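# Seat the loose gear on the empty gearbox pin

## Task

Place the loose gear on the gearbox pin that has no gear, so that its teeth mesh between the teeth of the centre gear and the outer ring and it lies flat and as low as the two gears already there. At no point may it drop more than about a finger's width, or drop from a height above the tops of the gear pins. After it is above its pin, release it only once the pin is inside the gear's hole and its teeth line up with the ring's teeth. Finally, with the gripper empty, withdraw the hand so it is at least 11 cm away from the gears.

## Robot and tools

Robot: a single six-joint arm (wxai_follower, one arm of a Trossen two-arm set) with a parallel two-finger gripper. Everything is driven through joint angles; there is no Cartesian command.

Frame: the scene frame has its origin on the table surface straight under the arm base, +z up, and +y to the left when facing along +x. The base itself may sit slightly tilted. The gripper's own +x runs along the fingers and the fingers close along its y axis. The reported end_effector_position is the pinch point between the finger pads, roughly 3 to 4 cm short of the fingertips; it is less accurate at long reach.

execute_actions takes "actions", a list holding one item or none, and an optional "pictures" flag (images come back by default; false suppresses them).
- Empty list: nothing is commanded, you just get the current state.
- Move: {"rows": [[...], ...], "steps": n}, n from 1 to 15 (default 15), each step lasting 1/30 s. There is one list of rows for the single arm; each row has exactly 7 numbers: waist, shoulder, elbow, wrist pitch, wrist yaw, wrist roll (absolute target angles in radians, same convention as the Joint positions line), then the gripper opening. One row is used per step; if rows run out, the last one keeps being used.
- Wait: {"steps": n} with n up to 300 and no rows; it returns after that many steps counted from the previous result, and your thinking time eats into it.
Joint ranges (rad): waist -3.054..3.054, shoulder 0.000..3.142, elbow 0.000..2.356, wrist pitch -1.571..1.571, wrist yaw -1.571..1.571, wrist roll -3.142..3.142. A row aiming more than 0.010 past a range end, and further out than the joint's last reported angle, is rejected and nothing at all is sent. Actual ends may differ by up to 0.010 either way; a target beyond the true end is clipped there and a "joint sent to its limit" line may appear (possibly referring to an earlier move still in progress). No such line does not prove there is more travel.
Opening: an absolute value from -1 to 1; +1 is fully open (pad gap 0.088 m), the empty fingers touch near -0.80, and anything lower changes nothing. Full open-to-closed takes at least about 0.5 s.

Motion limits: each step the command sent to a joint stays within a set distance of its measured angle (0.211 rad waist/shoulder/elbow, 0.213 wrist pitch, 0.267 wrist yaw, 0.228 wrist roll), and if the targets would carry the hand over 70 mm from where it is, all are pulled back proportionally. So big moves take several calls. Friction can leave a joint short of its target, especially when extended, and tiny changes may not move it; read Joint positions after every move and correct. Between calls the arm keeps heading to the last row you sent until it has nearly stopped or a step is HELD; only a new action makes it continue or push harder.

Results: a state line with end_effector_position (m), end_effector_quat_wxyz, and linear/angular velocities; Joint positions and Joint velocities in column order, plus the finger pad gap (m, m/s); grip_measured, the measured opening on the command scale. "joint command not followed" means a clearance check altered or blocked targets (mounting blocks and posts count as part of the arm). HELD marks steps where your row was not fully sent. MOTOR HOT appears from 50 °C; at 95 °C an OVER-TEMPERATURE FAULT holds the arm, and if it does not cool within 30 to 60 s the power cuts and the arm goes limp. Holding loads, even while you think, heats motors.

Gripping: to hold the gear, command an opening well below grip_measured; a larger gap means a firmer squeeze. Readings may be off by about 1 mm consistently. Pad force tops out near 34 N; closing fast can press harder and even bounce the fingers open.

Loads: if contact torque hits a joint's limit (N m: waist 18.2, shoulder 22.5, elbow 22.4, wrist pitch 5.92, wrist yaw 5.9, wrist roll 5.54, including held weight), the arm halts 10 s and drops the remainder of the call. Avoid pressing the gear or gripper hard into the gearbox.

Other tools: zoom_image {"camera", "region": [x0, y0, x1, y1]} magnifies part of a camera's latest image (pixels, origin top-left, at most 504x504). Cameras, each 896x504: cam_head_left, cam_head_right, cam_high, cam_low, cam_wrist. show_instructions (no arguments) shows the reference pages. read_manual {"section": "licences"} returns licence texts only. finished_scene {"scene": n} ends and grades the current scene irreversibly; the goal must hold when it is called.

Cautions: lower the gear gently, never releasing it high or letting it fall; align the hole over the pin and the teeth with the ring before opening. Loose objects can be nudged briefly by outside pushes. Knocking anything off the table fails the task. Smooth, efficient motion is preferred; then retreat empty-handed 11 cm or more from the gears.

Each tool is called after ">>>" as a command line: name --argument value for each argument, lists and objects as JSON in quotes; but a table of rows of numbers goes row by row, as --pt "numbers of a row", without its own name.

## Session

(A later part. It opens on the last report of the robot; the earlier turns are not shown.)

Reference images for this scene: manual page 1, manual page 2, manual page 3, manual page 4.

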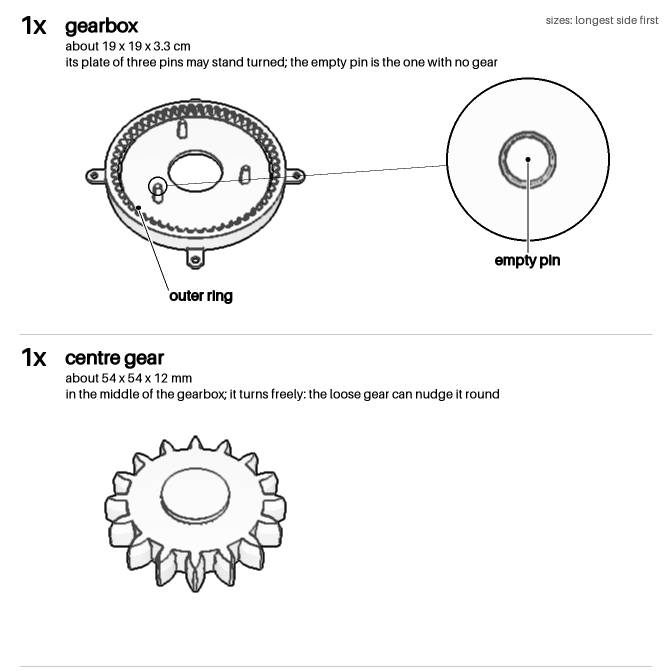

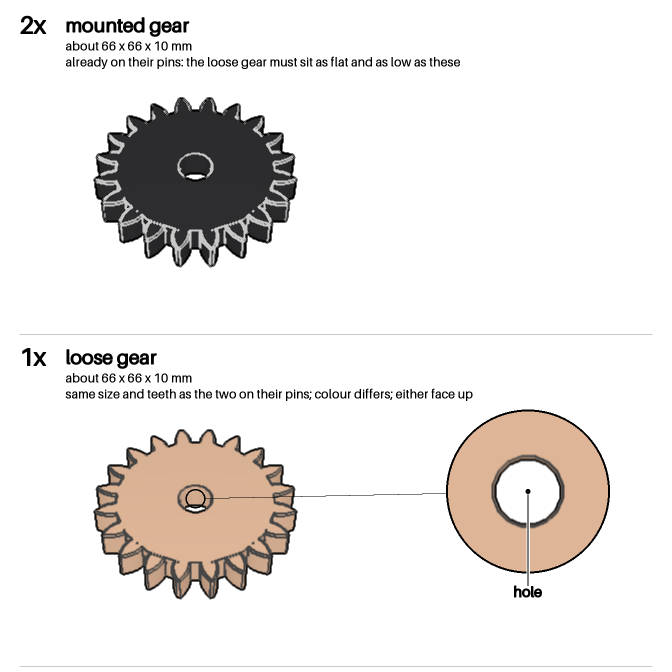

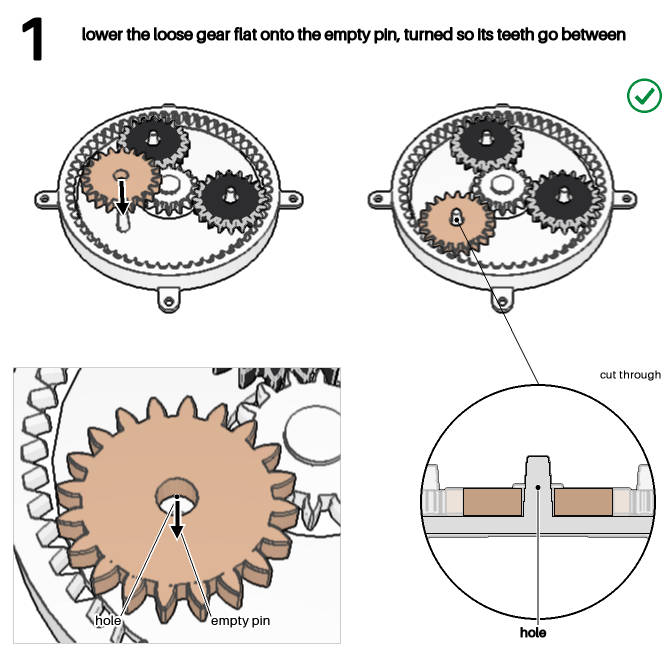

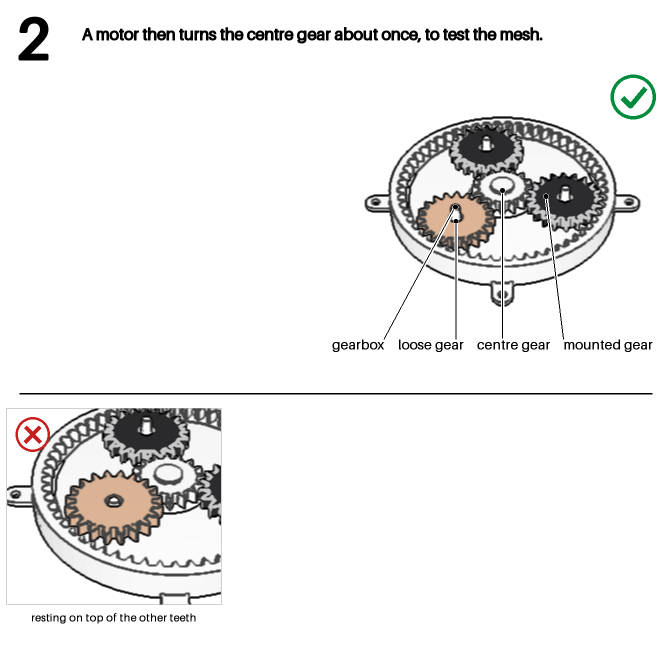

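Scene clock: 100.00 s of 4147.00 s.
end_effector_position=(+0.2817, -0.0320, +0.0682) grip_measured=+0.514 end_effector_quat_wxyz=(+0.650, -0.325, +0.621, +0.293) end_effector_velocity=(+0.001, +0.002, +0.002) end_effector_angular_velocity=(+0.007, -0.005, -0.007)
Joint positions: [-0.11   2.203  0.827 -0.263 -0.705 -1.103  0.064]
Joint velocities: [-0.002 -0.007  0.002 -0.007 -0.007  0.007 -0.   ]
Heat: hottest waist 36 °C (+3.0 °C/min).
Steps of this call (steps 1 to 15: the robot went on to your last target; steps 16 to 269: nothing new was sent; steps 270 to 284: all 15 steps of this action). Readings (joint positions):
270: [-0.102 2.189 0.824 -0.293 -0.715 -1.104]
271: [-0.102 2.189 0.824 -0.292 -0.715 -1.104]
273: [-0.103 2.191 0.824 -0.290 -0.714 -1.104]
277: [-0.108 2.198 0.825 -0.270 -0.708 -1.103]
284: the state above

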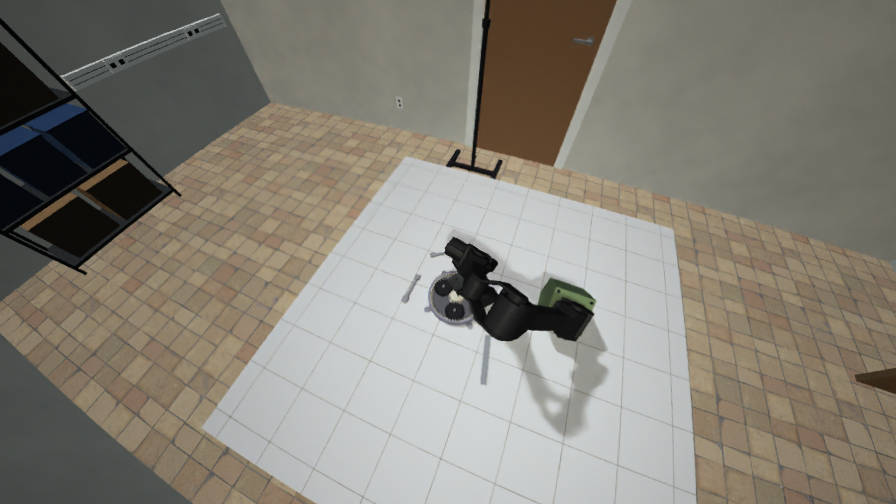

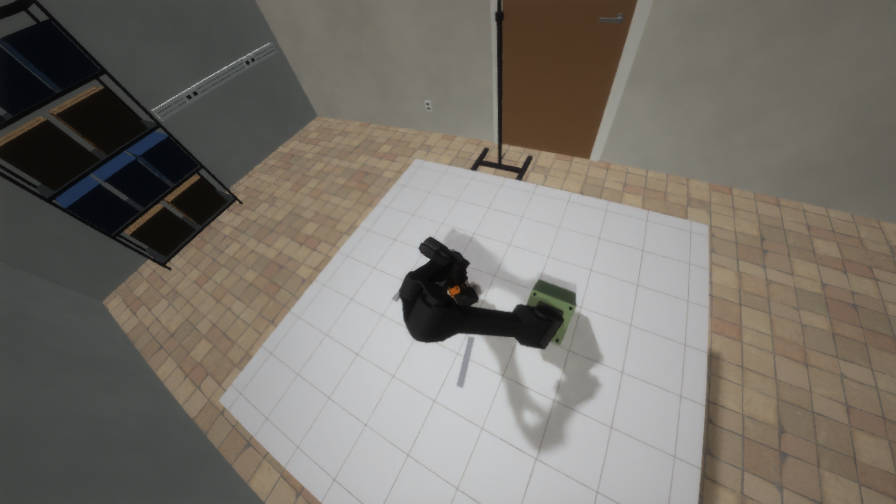

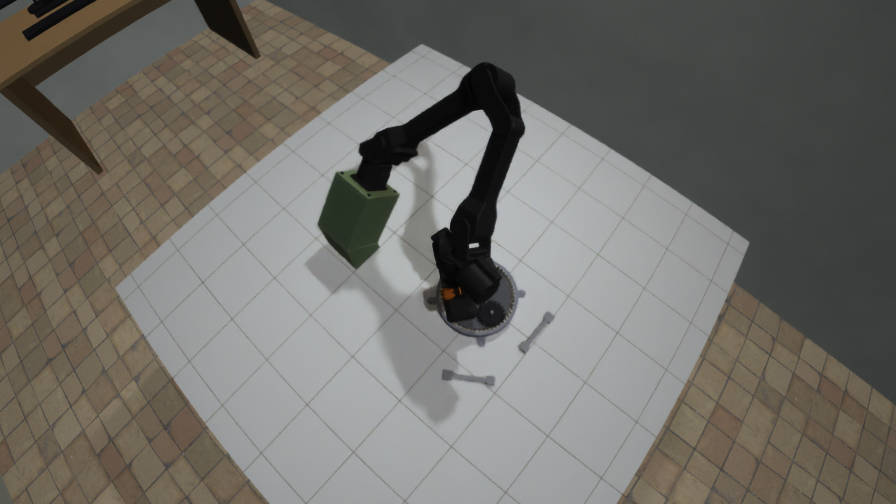

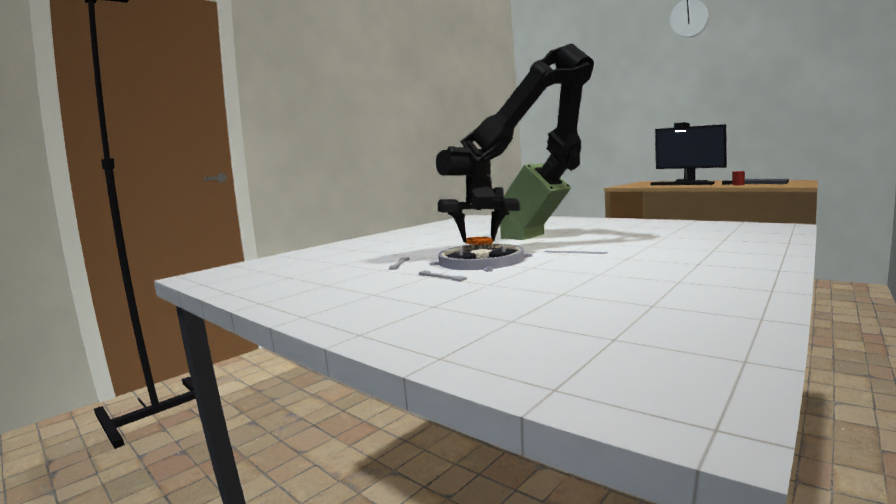

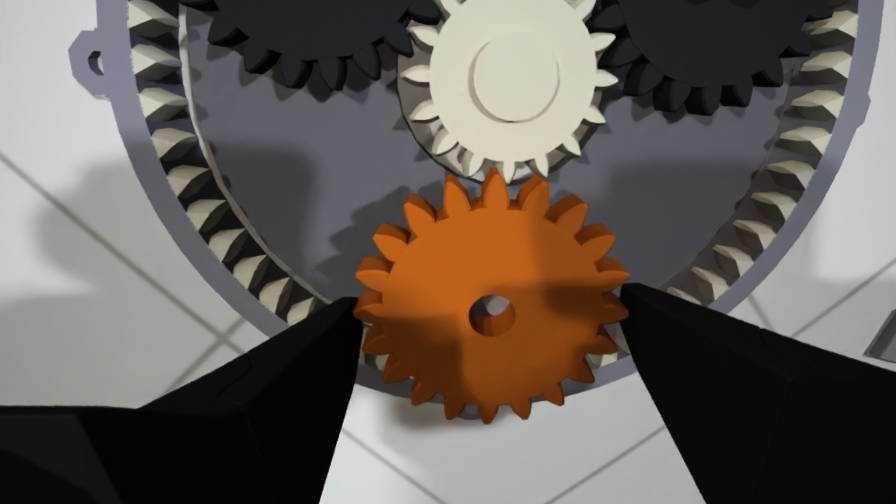

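>>> execute_actions --actions '[{"rows":[[-0.105,2.22,0.81,-0.26,-0.716,-1.1,0.2],[-0.105,2.22,0.81,-0.26,-0.716,-1.1,0.2],[-0.105,2.22,0.81,-0.26,-0.716,-1.1,0.2],[-0.095,2.235,0.805,-0.25,-0.716,-1.1,0.2]],"steps":15}]'

>>> zoom_image --camera "cam_wrist" --region '[400,220,600,400]'

Scene clock: 105.83 s of 4147.00 s.
end_effector_position=(+0.2816, -0.0324, +0.0674) grip_measured=+0.516 end_effector_quat_wxyz=(+0.653, -0.324, +0.617, +0.295) end_effector_velocity=(-0.005, +0.001, -0.001) end_effector_angular_velocity=(+0.012, +0.017, -0.012)
Joint positions: [-0.113  2.207  0.822 -0.249 -0.713 -1.103  0.064]
Joint velocities: [-0.002  0.002 -0.002 -0.022 -0.007 -0.007 -0.   ]
Heat: hottest waist 35 °C (+2.0 °C/min).
Steps of this call (steps 1 to 15: the robot went on to your last target; steps 16 to 160: nothing new was sent; steps 161 to 175: all 15 steps of this action). Readings (joint positions):
161: [-0.109 2.205 0.829 -0.259 -0.706 -1.103]
162: [-0.110 2.205 0.829 -0.258 -0.708 -1.103]
164: [-0.111 2.206 0.827 -0.256 -0.709 -1.103]
168: [-0.112 2.206 0.824 -0.251 -0.711 -1.103]
175: the state above

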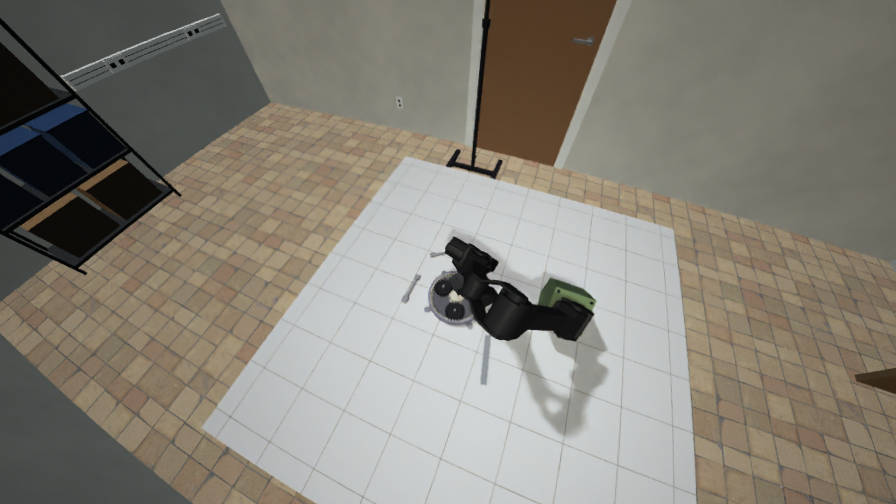

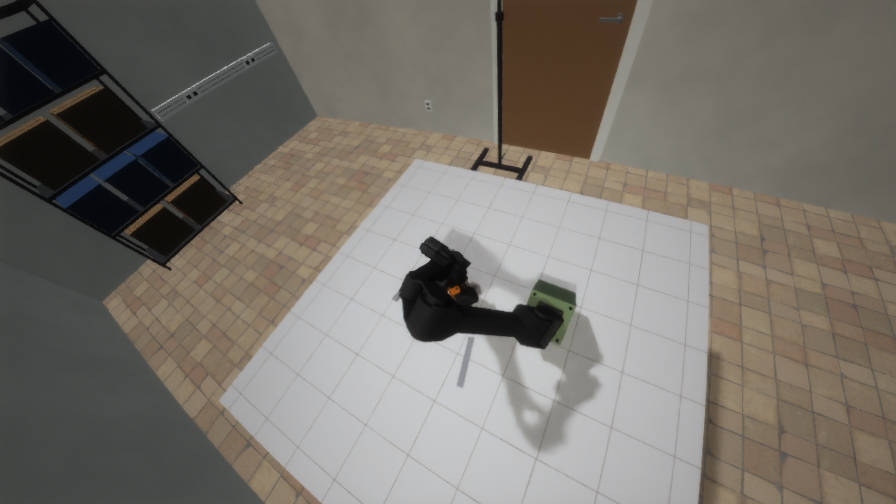

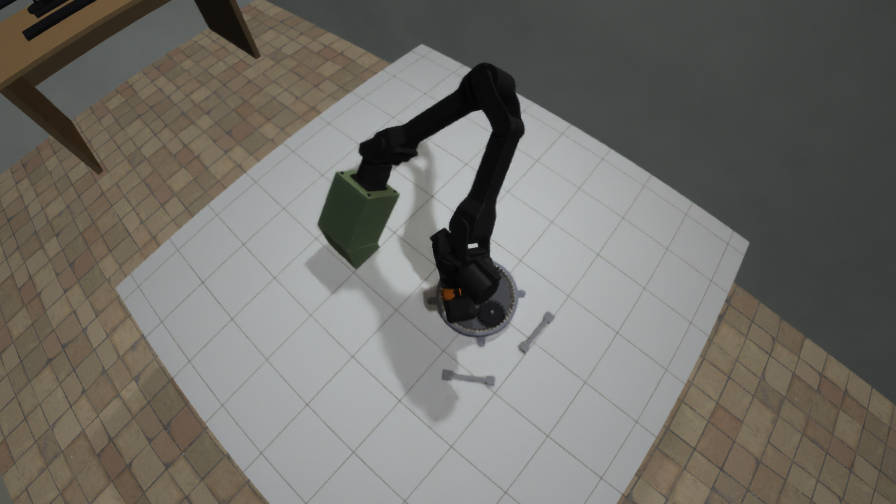

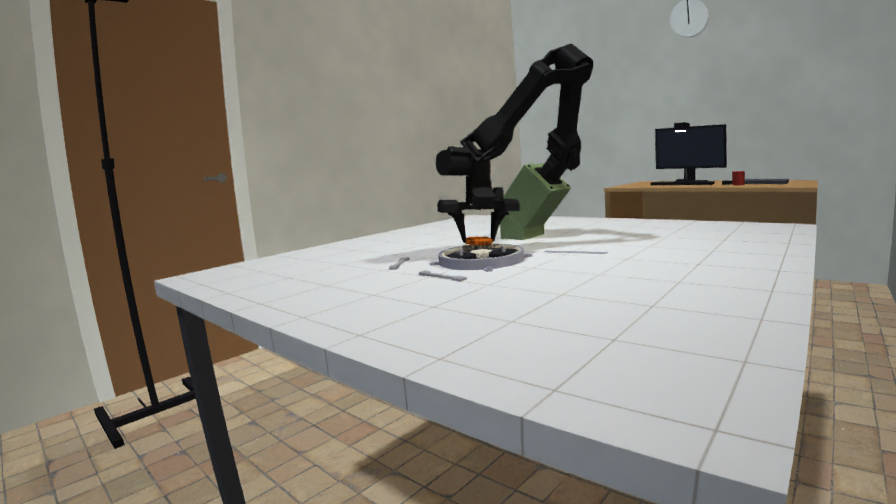

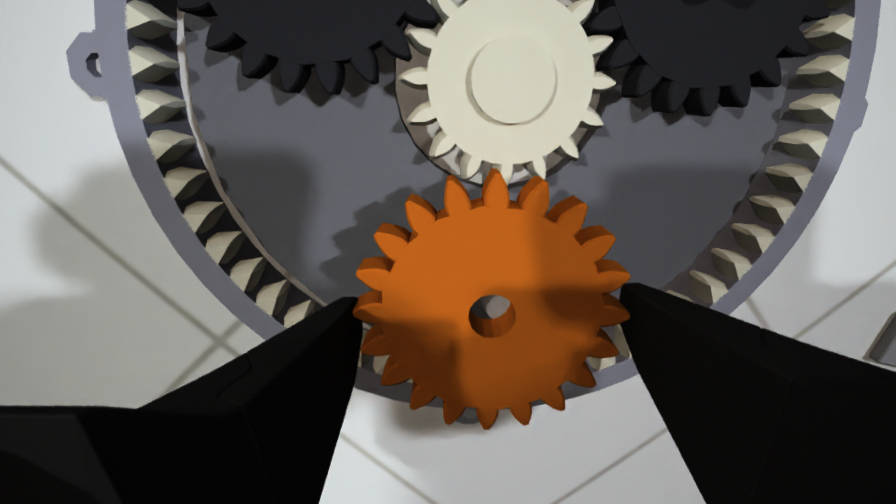

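Region (400, 220, 600, 400) of cam_wrist's 896x504 image, scaled by 2.520, with more detail than that image has; it fills the top 454 rows of this view, and the rest is white.

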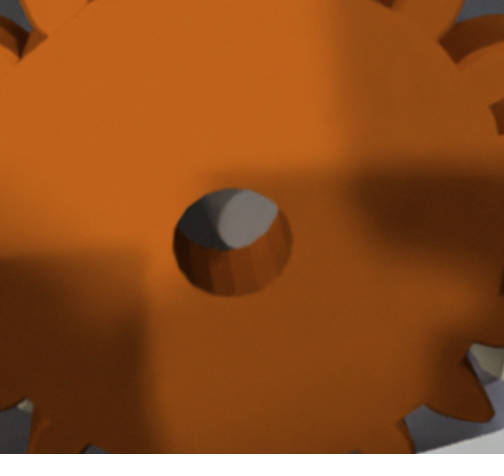

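>>> execute_actions --actions '[{"rows":[[-0.113,2.19,0.822,-0.26,-0.713,-1.1,0.2],[-0.113,2.19,0.822,-0.26,-0.713,-1.1,0.2],[-0.113,2.19,0.822,-0.26,-0.713,-1.1,0.2],[-0.126,2.19,0.84,-0.265,-0.713,-1.1,0.2],[-0.126,2.19,0.84,-0.265,-0.713,-1.1,0.2],[-0.126,2.19,0.84,-0.265,-0.713,-1.1,0.2],[-0.126,2.19,0.84,-0.265,-0.713,-1.1,0.2],[-0.126,2.225,0.84,-0.265,-0.713,-1.1,0.2]],"steps":15}]'

>>> zoom_image --camera "cam_wrist" --region '[400,220,600,400]'

Scene clock: 111.67 s of 4147.00 s.
end_effector_position=(+0.2821, -0.0339, +0.0684) grip_measured=+0.516 end_effector_quat_wxyz=(+0.655, -0.318, +0.620, +0.293) end_effector_velocity=(-0.008, -0.003, -0.004) end_effector_angular_velocity=(+0.016, +0.028, -0.028)
Joint positions: [-0.12   2.214  0.832 -0.264 -0.716 -1.103  0.064]
Joint velocities: [-0.007  0.027  0.002 -0.022 -0.007 -0.007 -0.   ]
Heat: hottest waist 35 °C (+1.0 °C/min).
Steps of this call (steps 1 to 15: the robot went on to your last target; steps 16 to 160: nothing new was sent; steps 161 to 175: all 15 steps of this action). Readings (joint positions):
161: [-0.114 2.208 0.821 -0.247 -0.717 -1.103]
162: [-0.114 2.206 0.821 -0.248 -0.718 -1.103]
164: [-0.114 2.205 0.822 -0.254 -0.718 -1.103]
168: [-0.116 2.205 0.827 -0.262 -0.717 -1.103]
175: the state above

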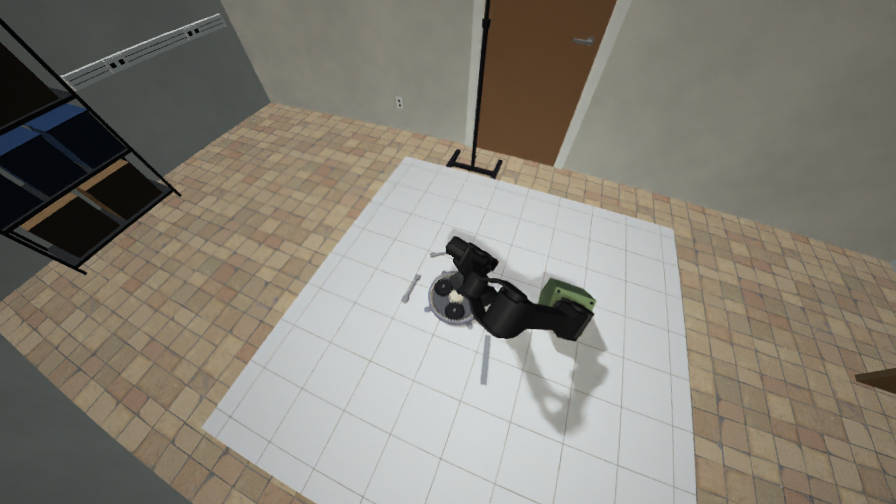

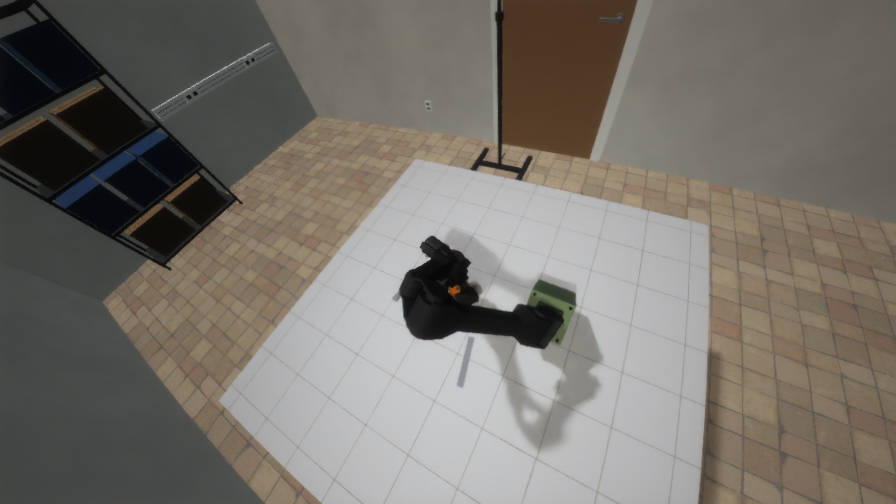

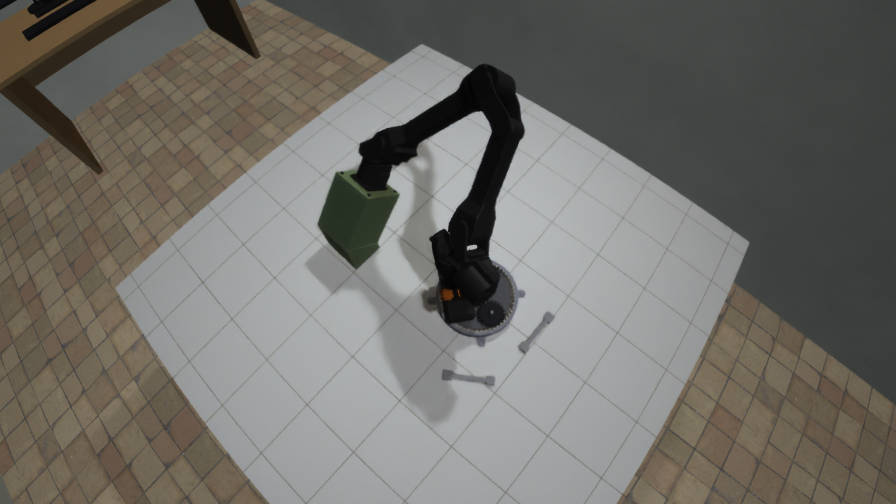

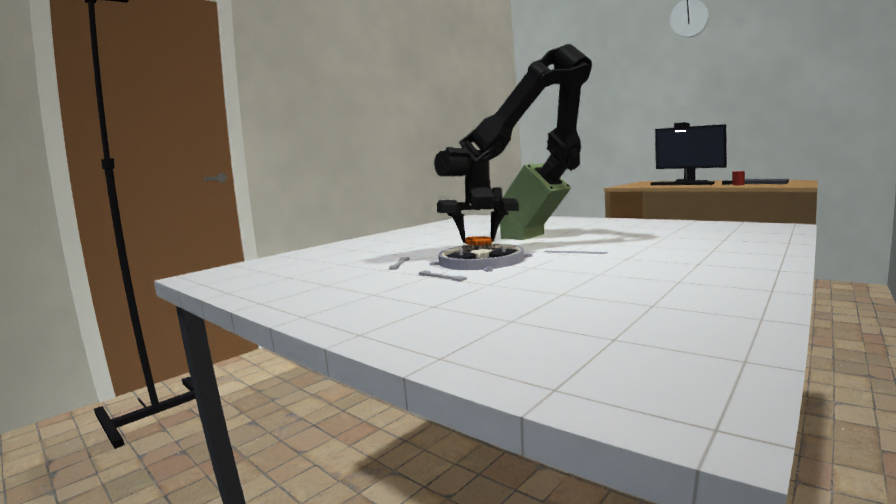

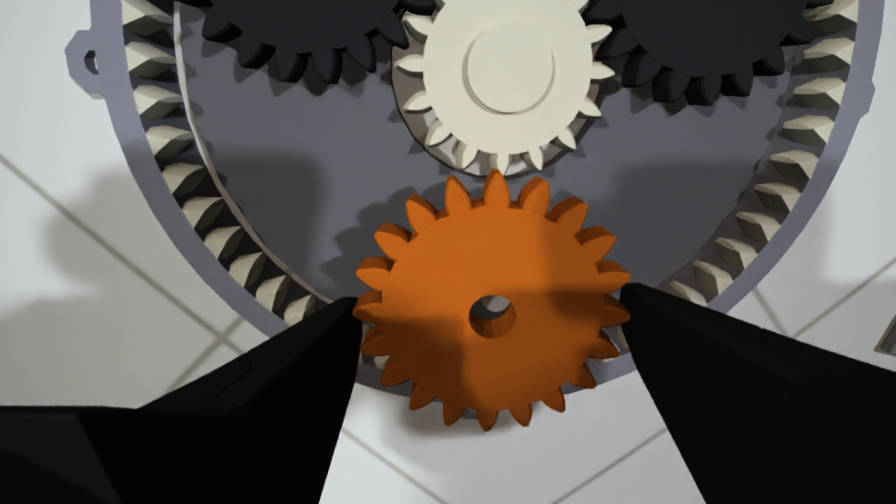

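Region (400, 220, 600, 400) of cam_wrist's 896x504 image, scaled by 2.520, with more detail than that image has; it fills the top 454 rows of this view, and the rest is white.

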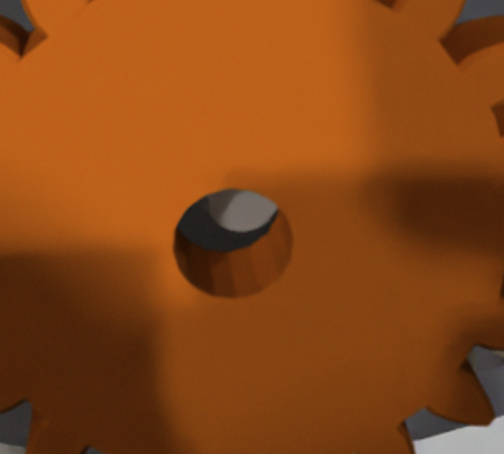

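>>> execute_actions --actions '[{"rows":[[-0.12,2.19,0.835,-0.265,-0.716,-1.1,0.2],[-0.12,2.19,0.835,-0.265,-0.716,-1.1,0.2],[-0.12,2.19,0.835,-0.265,-0.716,-1.1,0.2],[-0.102,2.19,0.85,-0.27,-0.716,-1.1,0.2],[-0.102,2.19,0.85,-0.27,-0.716,-1.1,0.2],[-0.102,2.19,0.85,-0.27,-0.716,-1.1,0.2],[-0.102,2.19,0.85,-0.27,-0.716,-1.1,0.2],[-0.102,2.24,0.85,-0.265,-0.716,-1.1,0.2]],"steps":15}]'

>>> zoom_image --camera "cam_wrist" --region '[400,220,600,400]'

Scene clock: 117.07 s of 4147.00 s.
end_effector_position=(+0.2864, -0.0322, +0.0679) grip_measured=+0.515 end_effector_quat_wxyz=(+0.653, -0.322, +0.618, +0.296) end_effector_velocity=(+0.001, -0.005, -0.001) end_effector_angular_velocity=(+0.007, -0.004, +0.008)
Joint positions: [-0.111  2.216  0.846 -0.268 -0.716 -1.103  0.064]
Joint velocities: [-0.012  0.022  0.007  0.007 -0.007 -0.022 -0.001]
Heat: hottest waist 35 °C (+1.0 °C/min).
Steps of this call (steps 1 to 15: the robot went on to your last target; steps 16 to 147: nothing new was sent; steps 148 to 162: all 15 steps of this action). Readings (joint positions):
148: [-0.121 2.217 0.833 -0.264 -0.716 -1.103]
149: [-0.121 2.216 0.833 -0.264 -0.716 -1.103]
151: [-0.120 2.213 0.834 -0.265 -0.716 -1.103]
155: [-0.107 2.207 0.840 -0.268 -0.714 -1.103]
162: the state above

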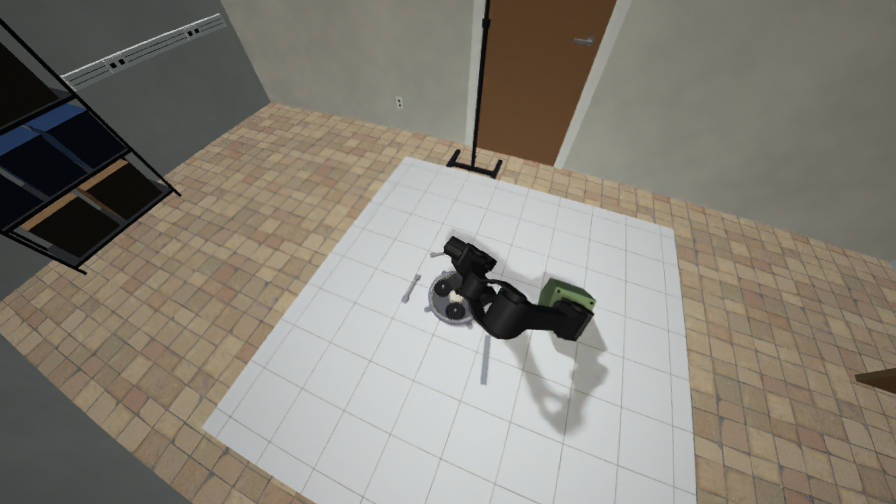

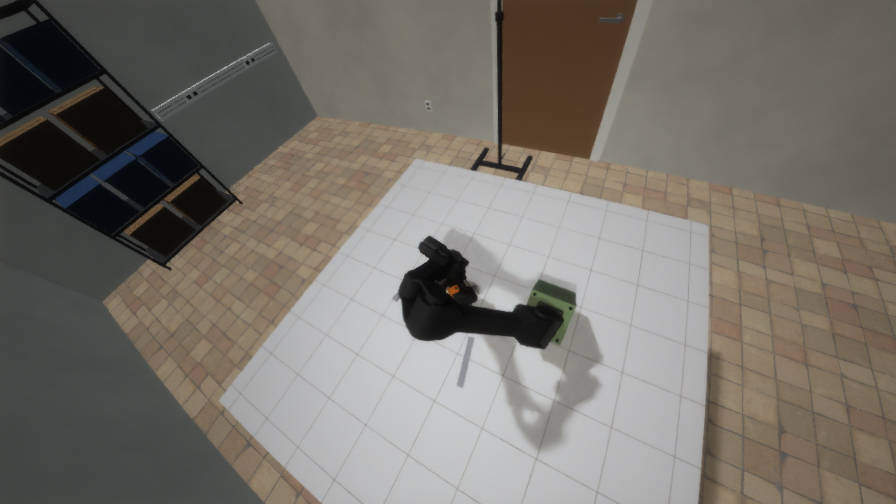

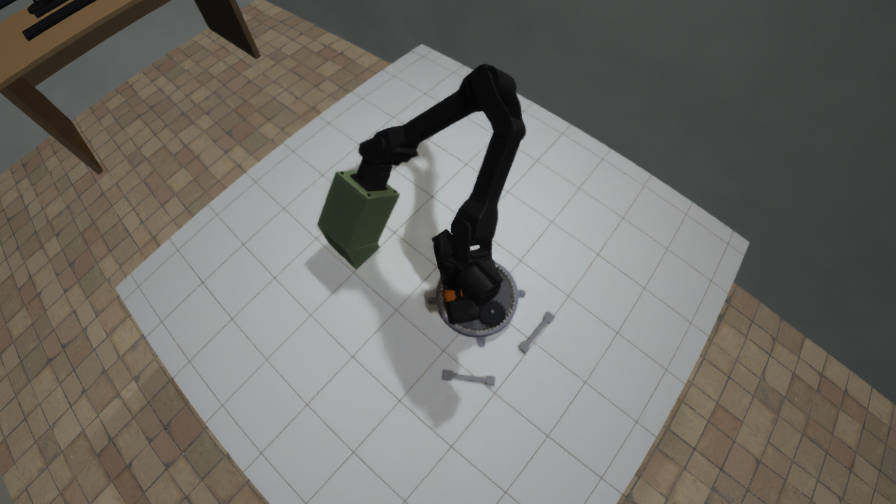

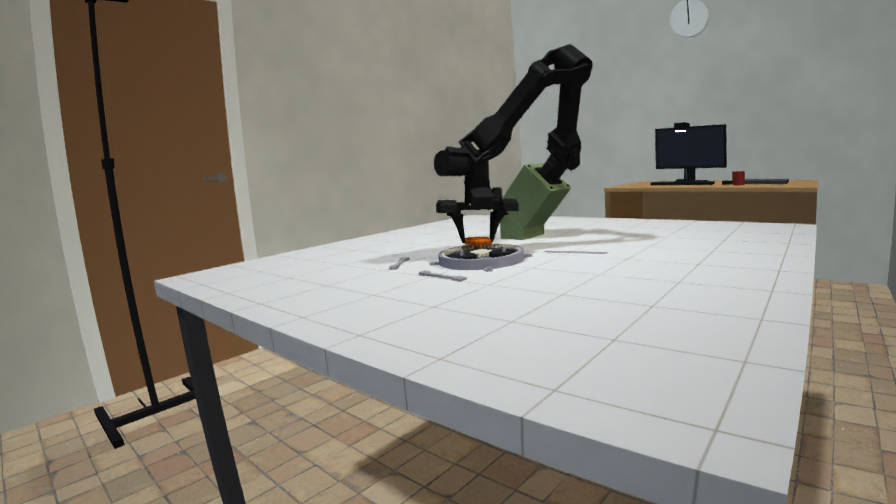

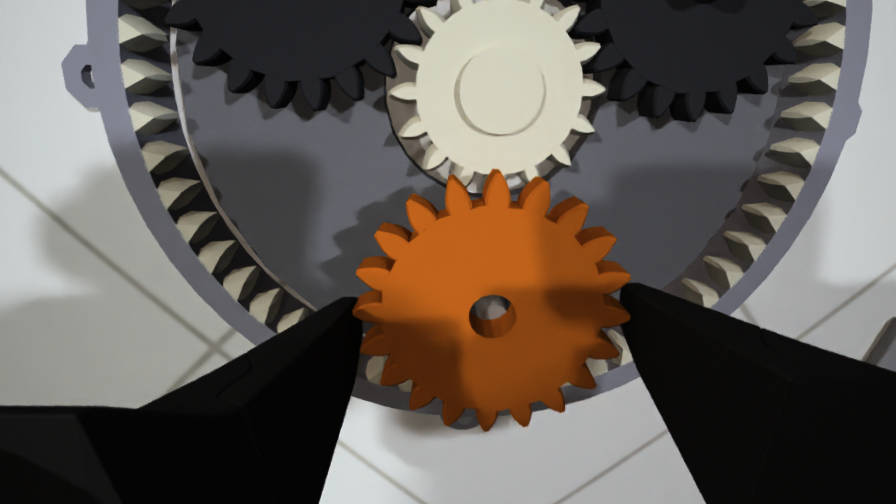

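Region (400, 220, 600, 400) of cam_wrist's 896x504 image, scaled by 2.520, with more detail than that image has; it fills the top 454 rows of this view, and the rest is white.

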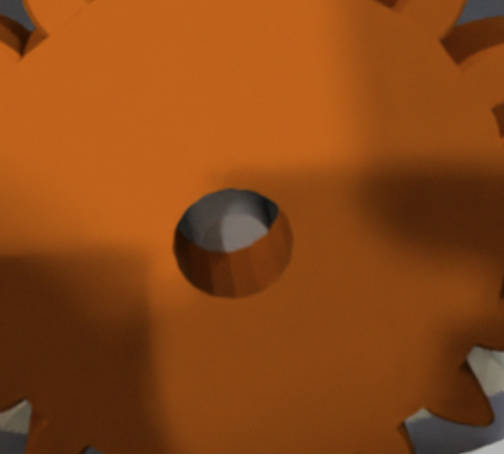

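>>> execute_actions --actions '[{"rows":[[-0.105,2.24,0.845,-0.26,-0.716,-1.1,0.2],[-0.105,2.24,0.84,-0.26,-0.716,-1.1,0.2],[-0.105,2.245,0.835,-0.26,-0.716,-1.1,0.2],[-0.105,2.25,0.83,-0.255,-0.716,-1.1,0.2]],"steps":15}]'

>>> zoom_image --camera "cam_wrist" --region '[400,220,600,400]'

Scene clock: 125.13 s of 4147.00 s.
end_effector_position=(+0.2874, -0.0341, +0.0671) grip_measured=+0.515 end_effector_quat_wxyz=(+0.656, -0.322, +0.615, +0.296) end_effector_velocity=(+0.002, -0.002, -0.000) end_effector_angular_velocity=(+0.001, -0.022, +0.031)
Joint positions: [-0.116  2.224  0.846 -0.254 -0.721 -1.103  0.064]
Joint velocities: [-0.007  0.002 -0.012  0.037 -0.007 -0.022 -0.   ]
Heat: hottest waist 35 °C (+0.0 °C/min).
Steps of this call (steps 1 to 15: the robot went on to your last target; steps 16 to 227: nothing new was sent; steps 228 to 242: all 15 steps of this action). Readings (joint positions):
228: [-0.112 2.221 0.850 -0.264 -0.716 -1.103]
229: [-0.112 2.221 0.850 -0.264 -0.717 -1.103]
231: [-0.112 2.222 0.849 -0.262 -0.717 -1.103]
235: [-0.114 2.223 0.847 -0.257 -0.719 -1.103]
242: the state above

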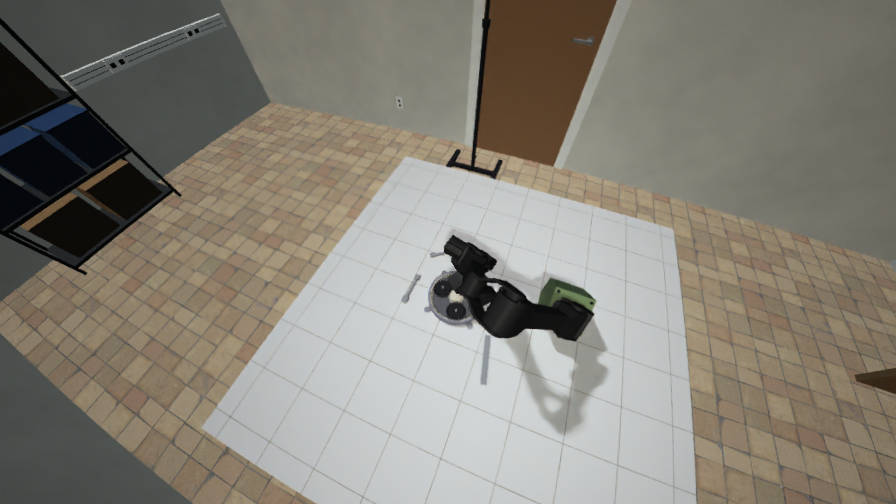

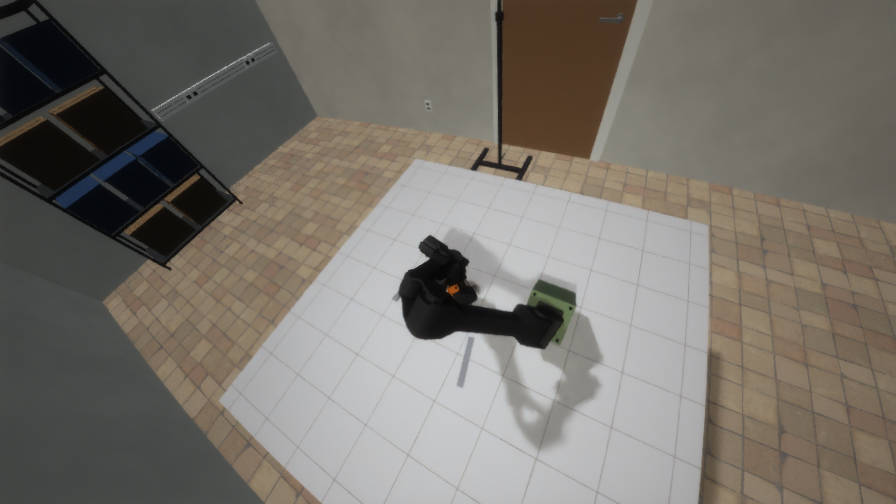

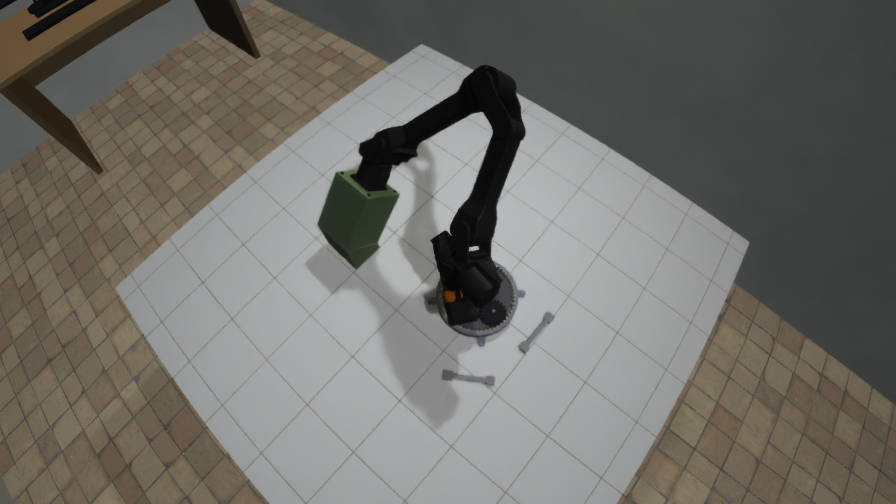

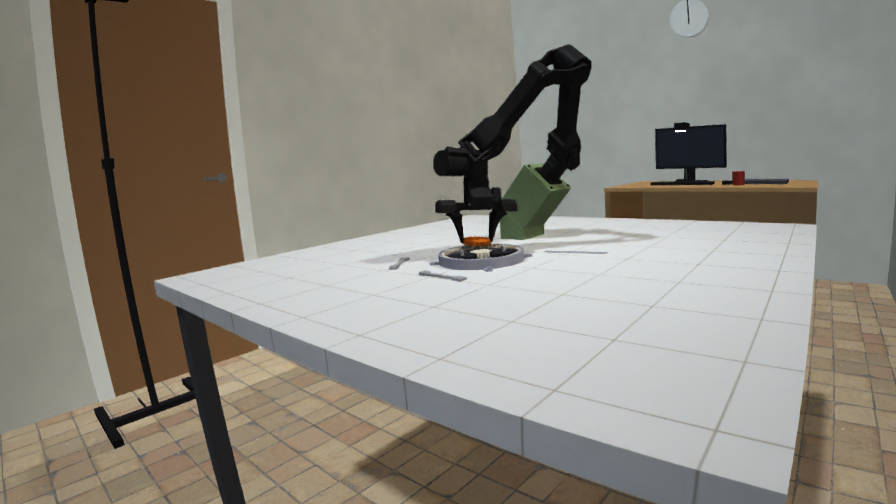

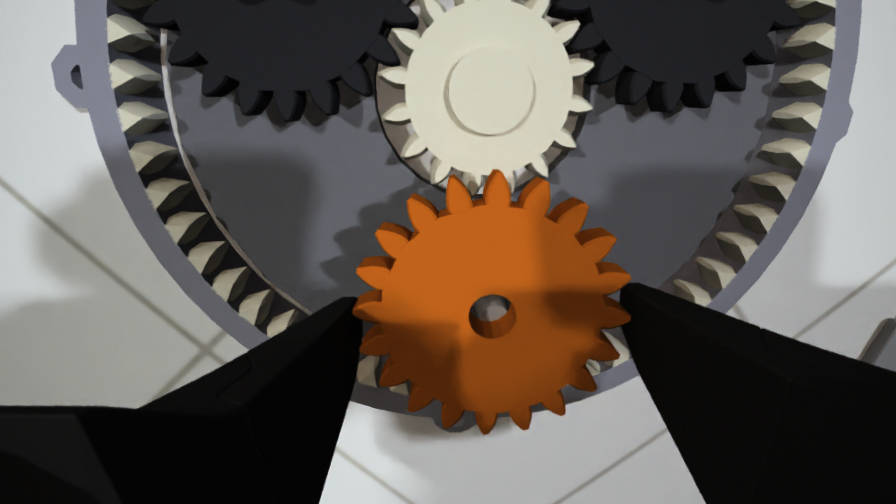

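Region (400, 220, 600, 400) of cam_wrist's 896x504 image, scaled by 2.520, with more detail than that image has; it fills the top 454 rows of this view, and the rest is white.

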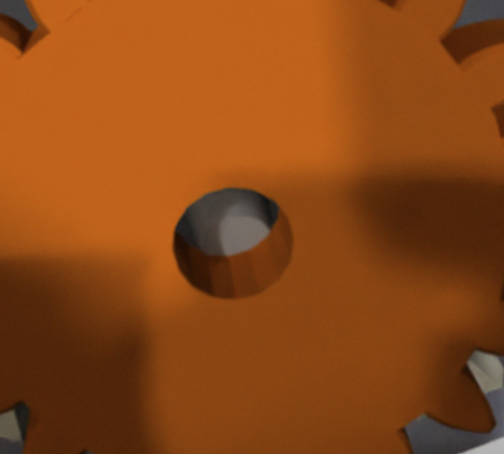

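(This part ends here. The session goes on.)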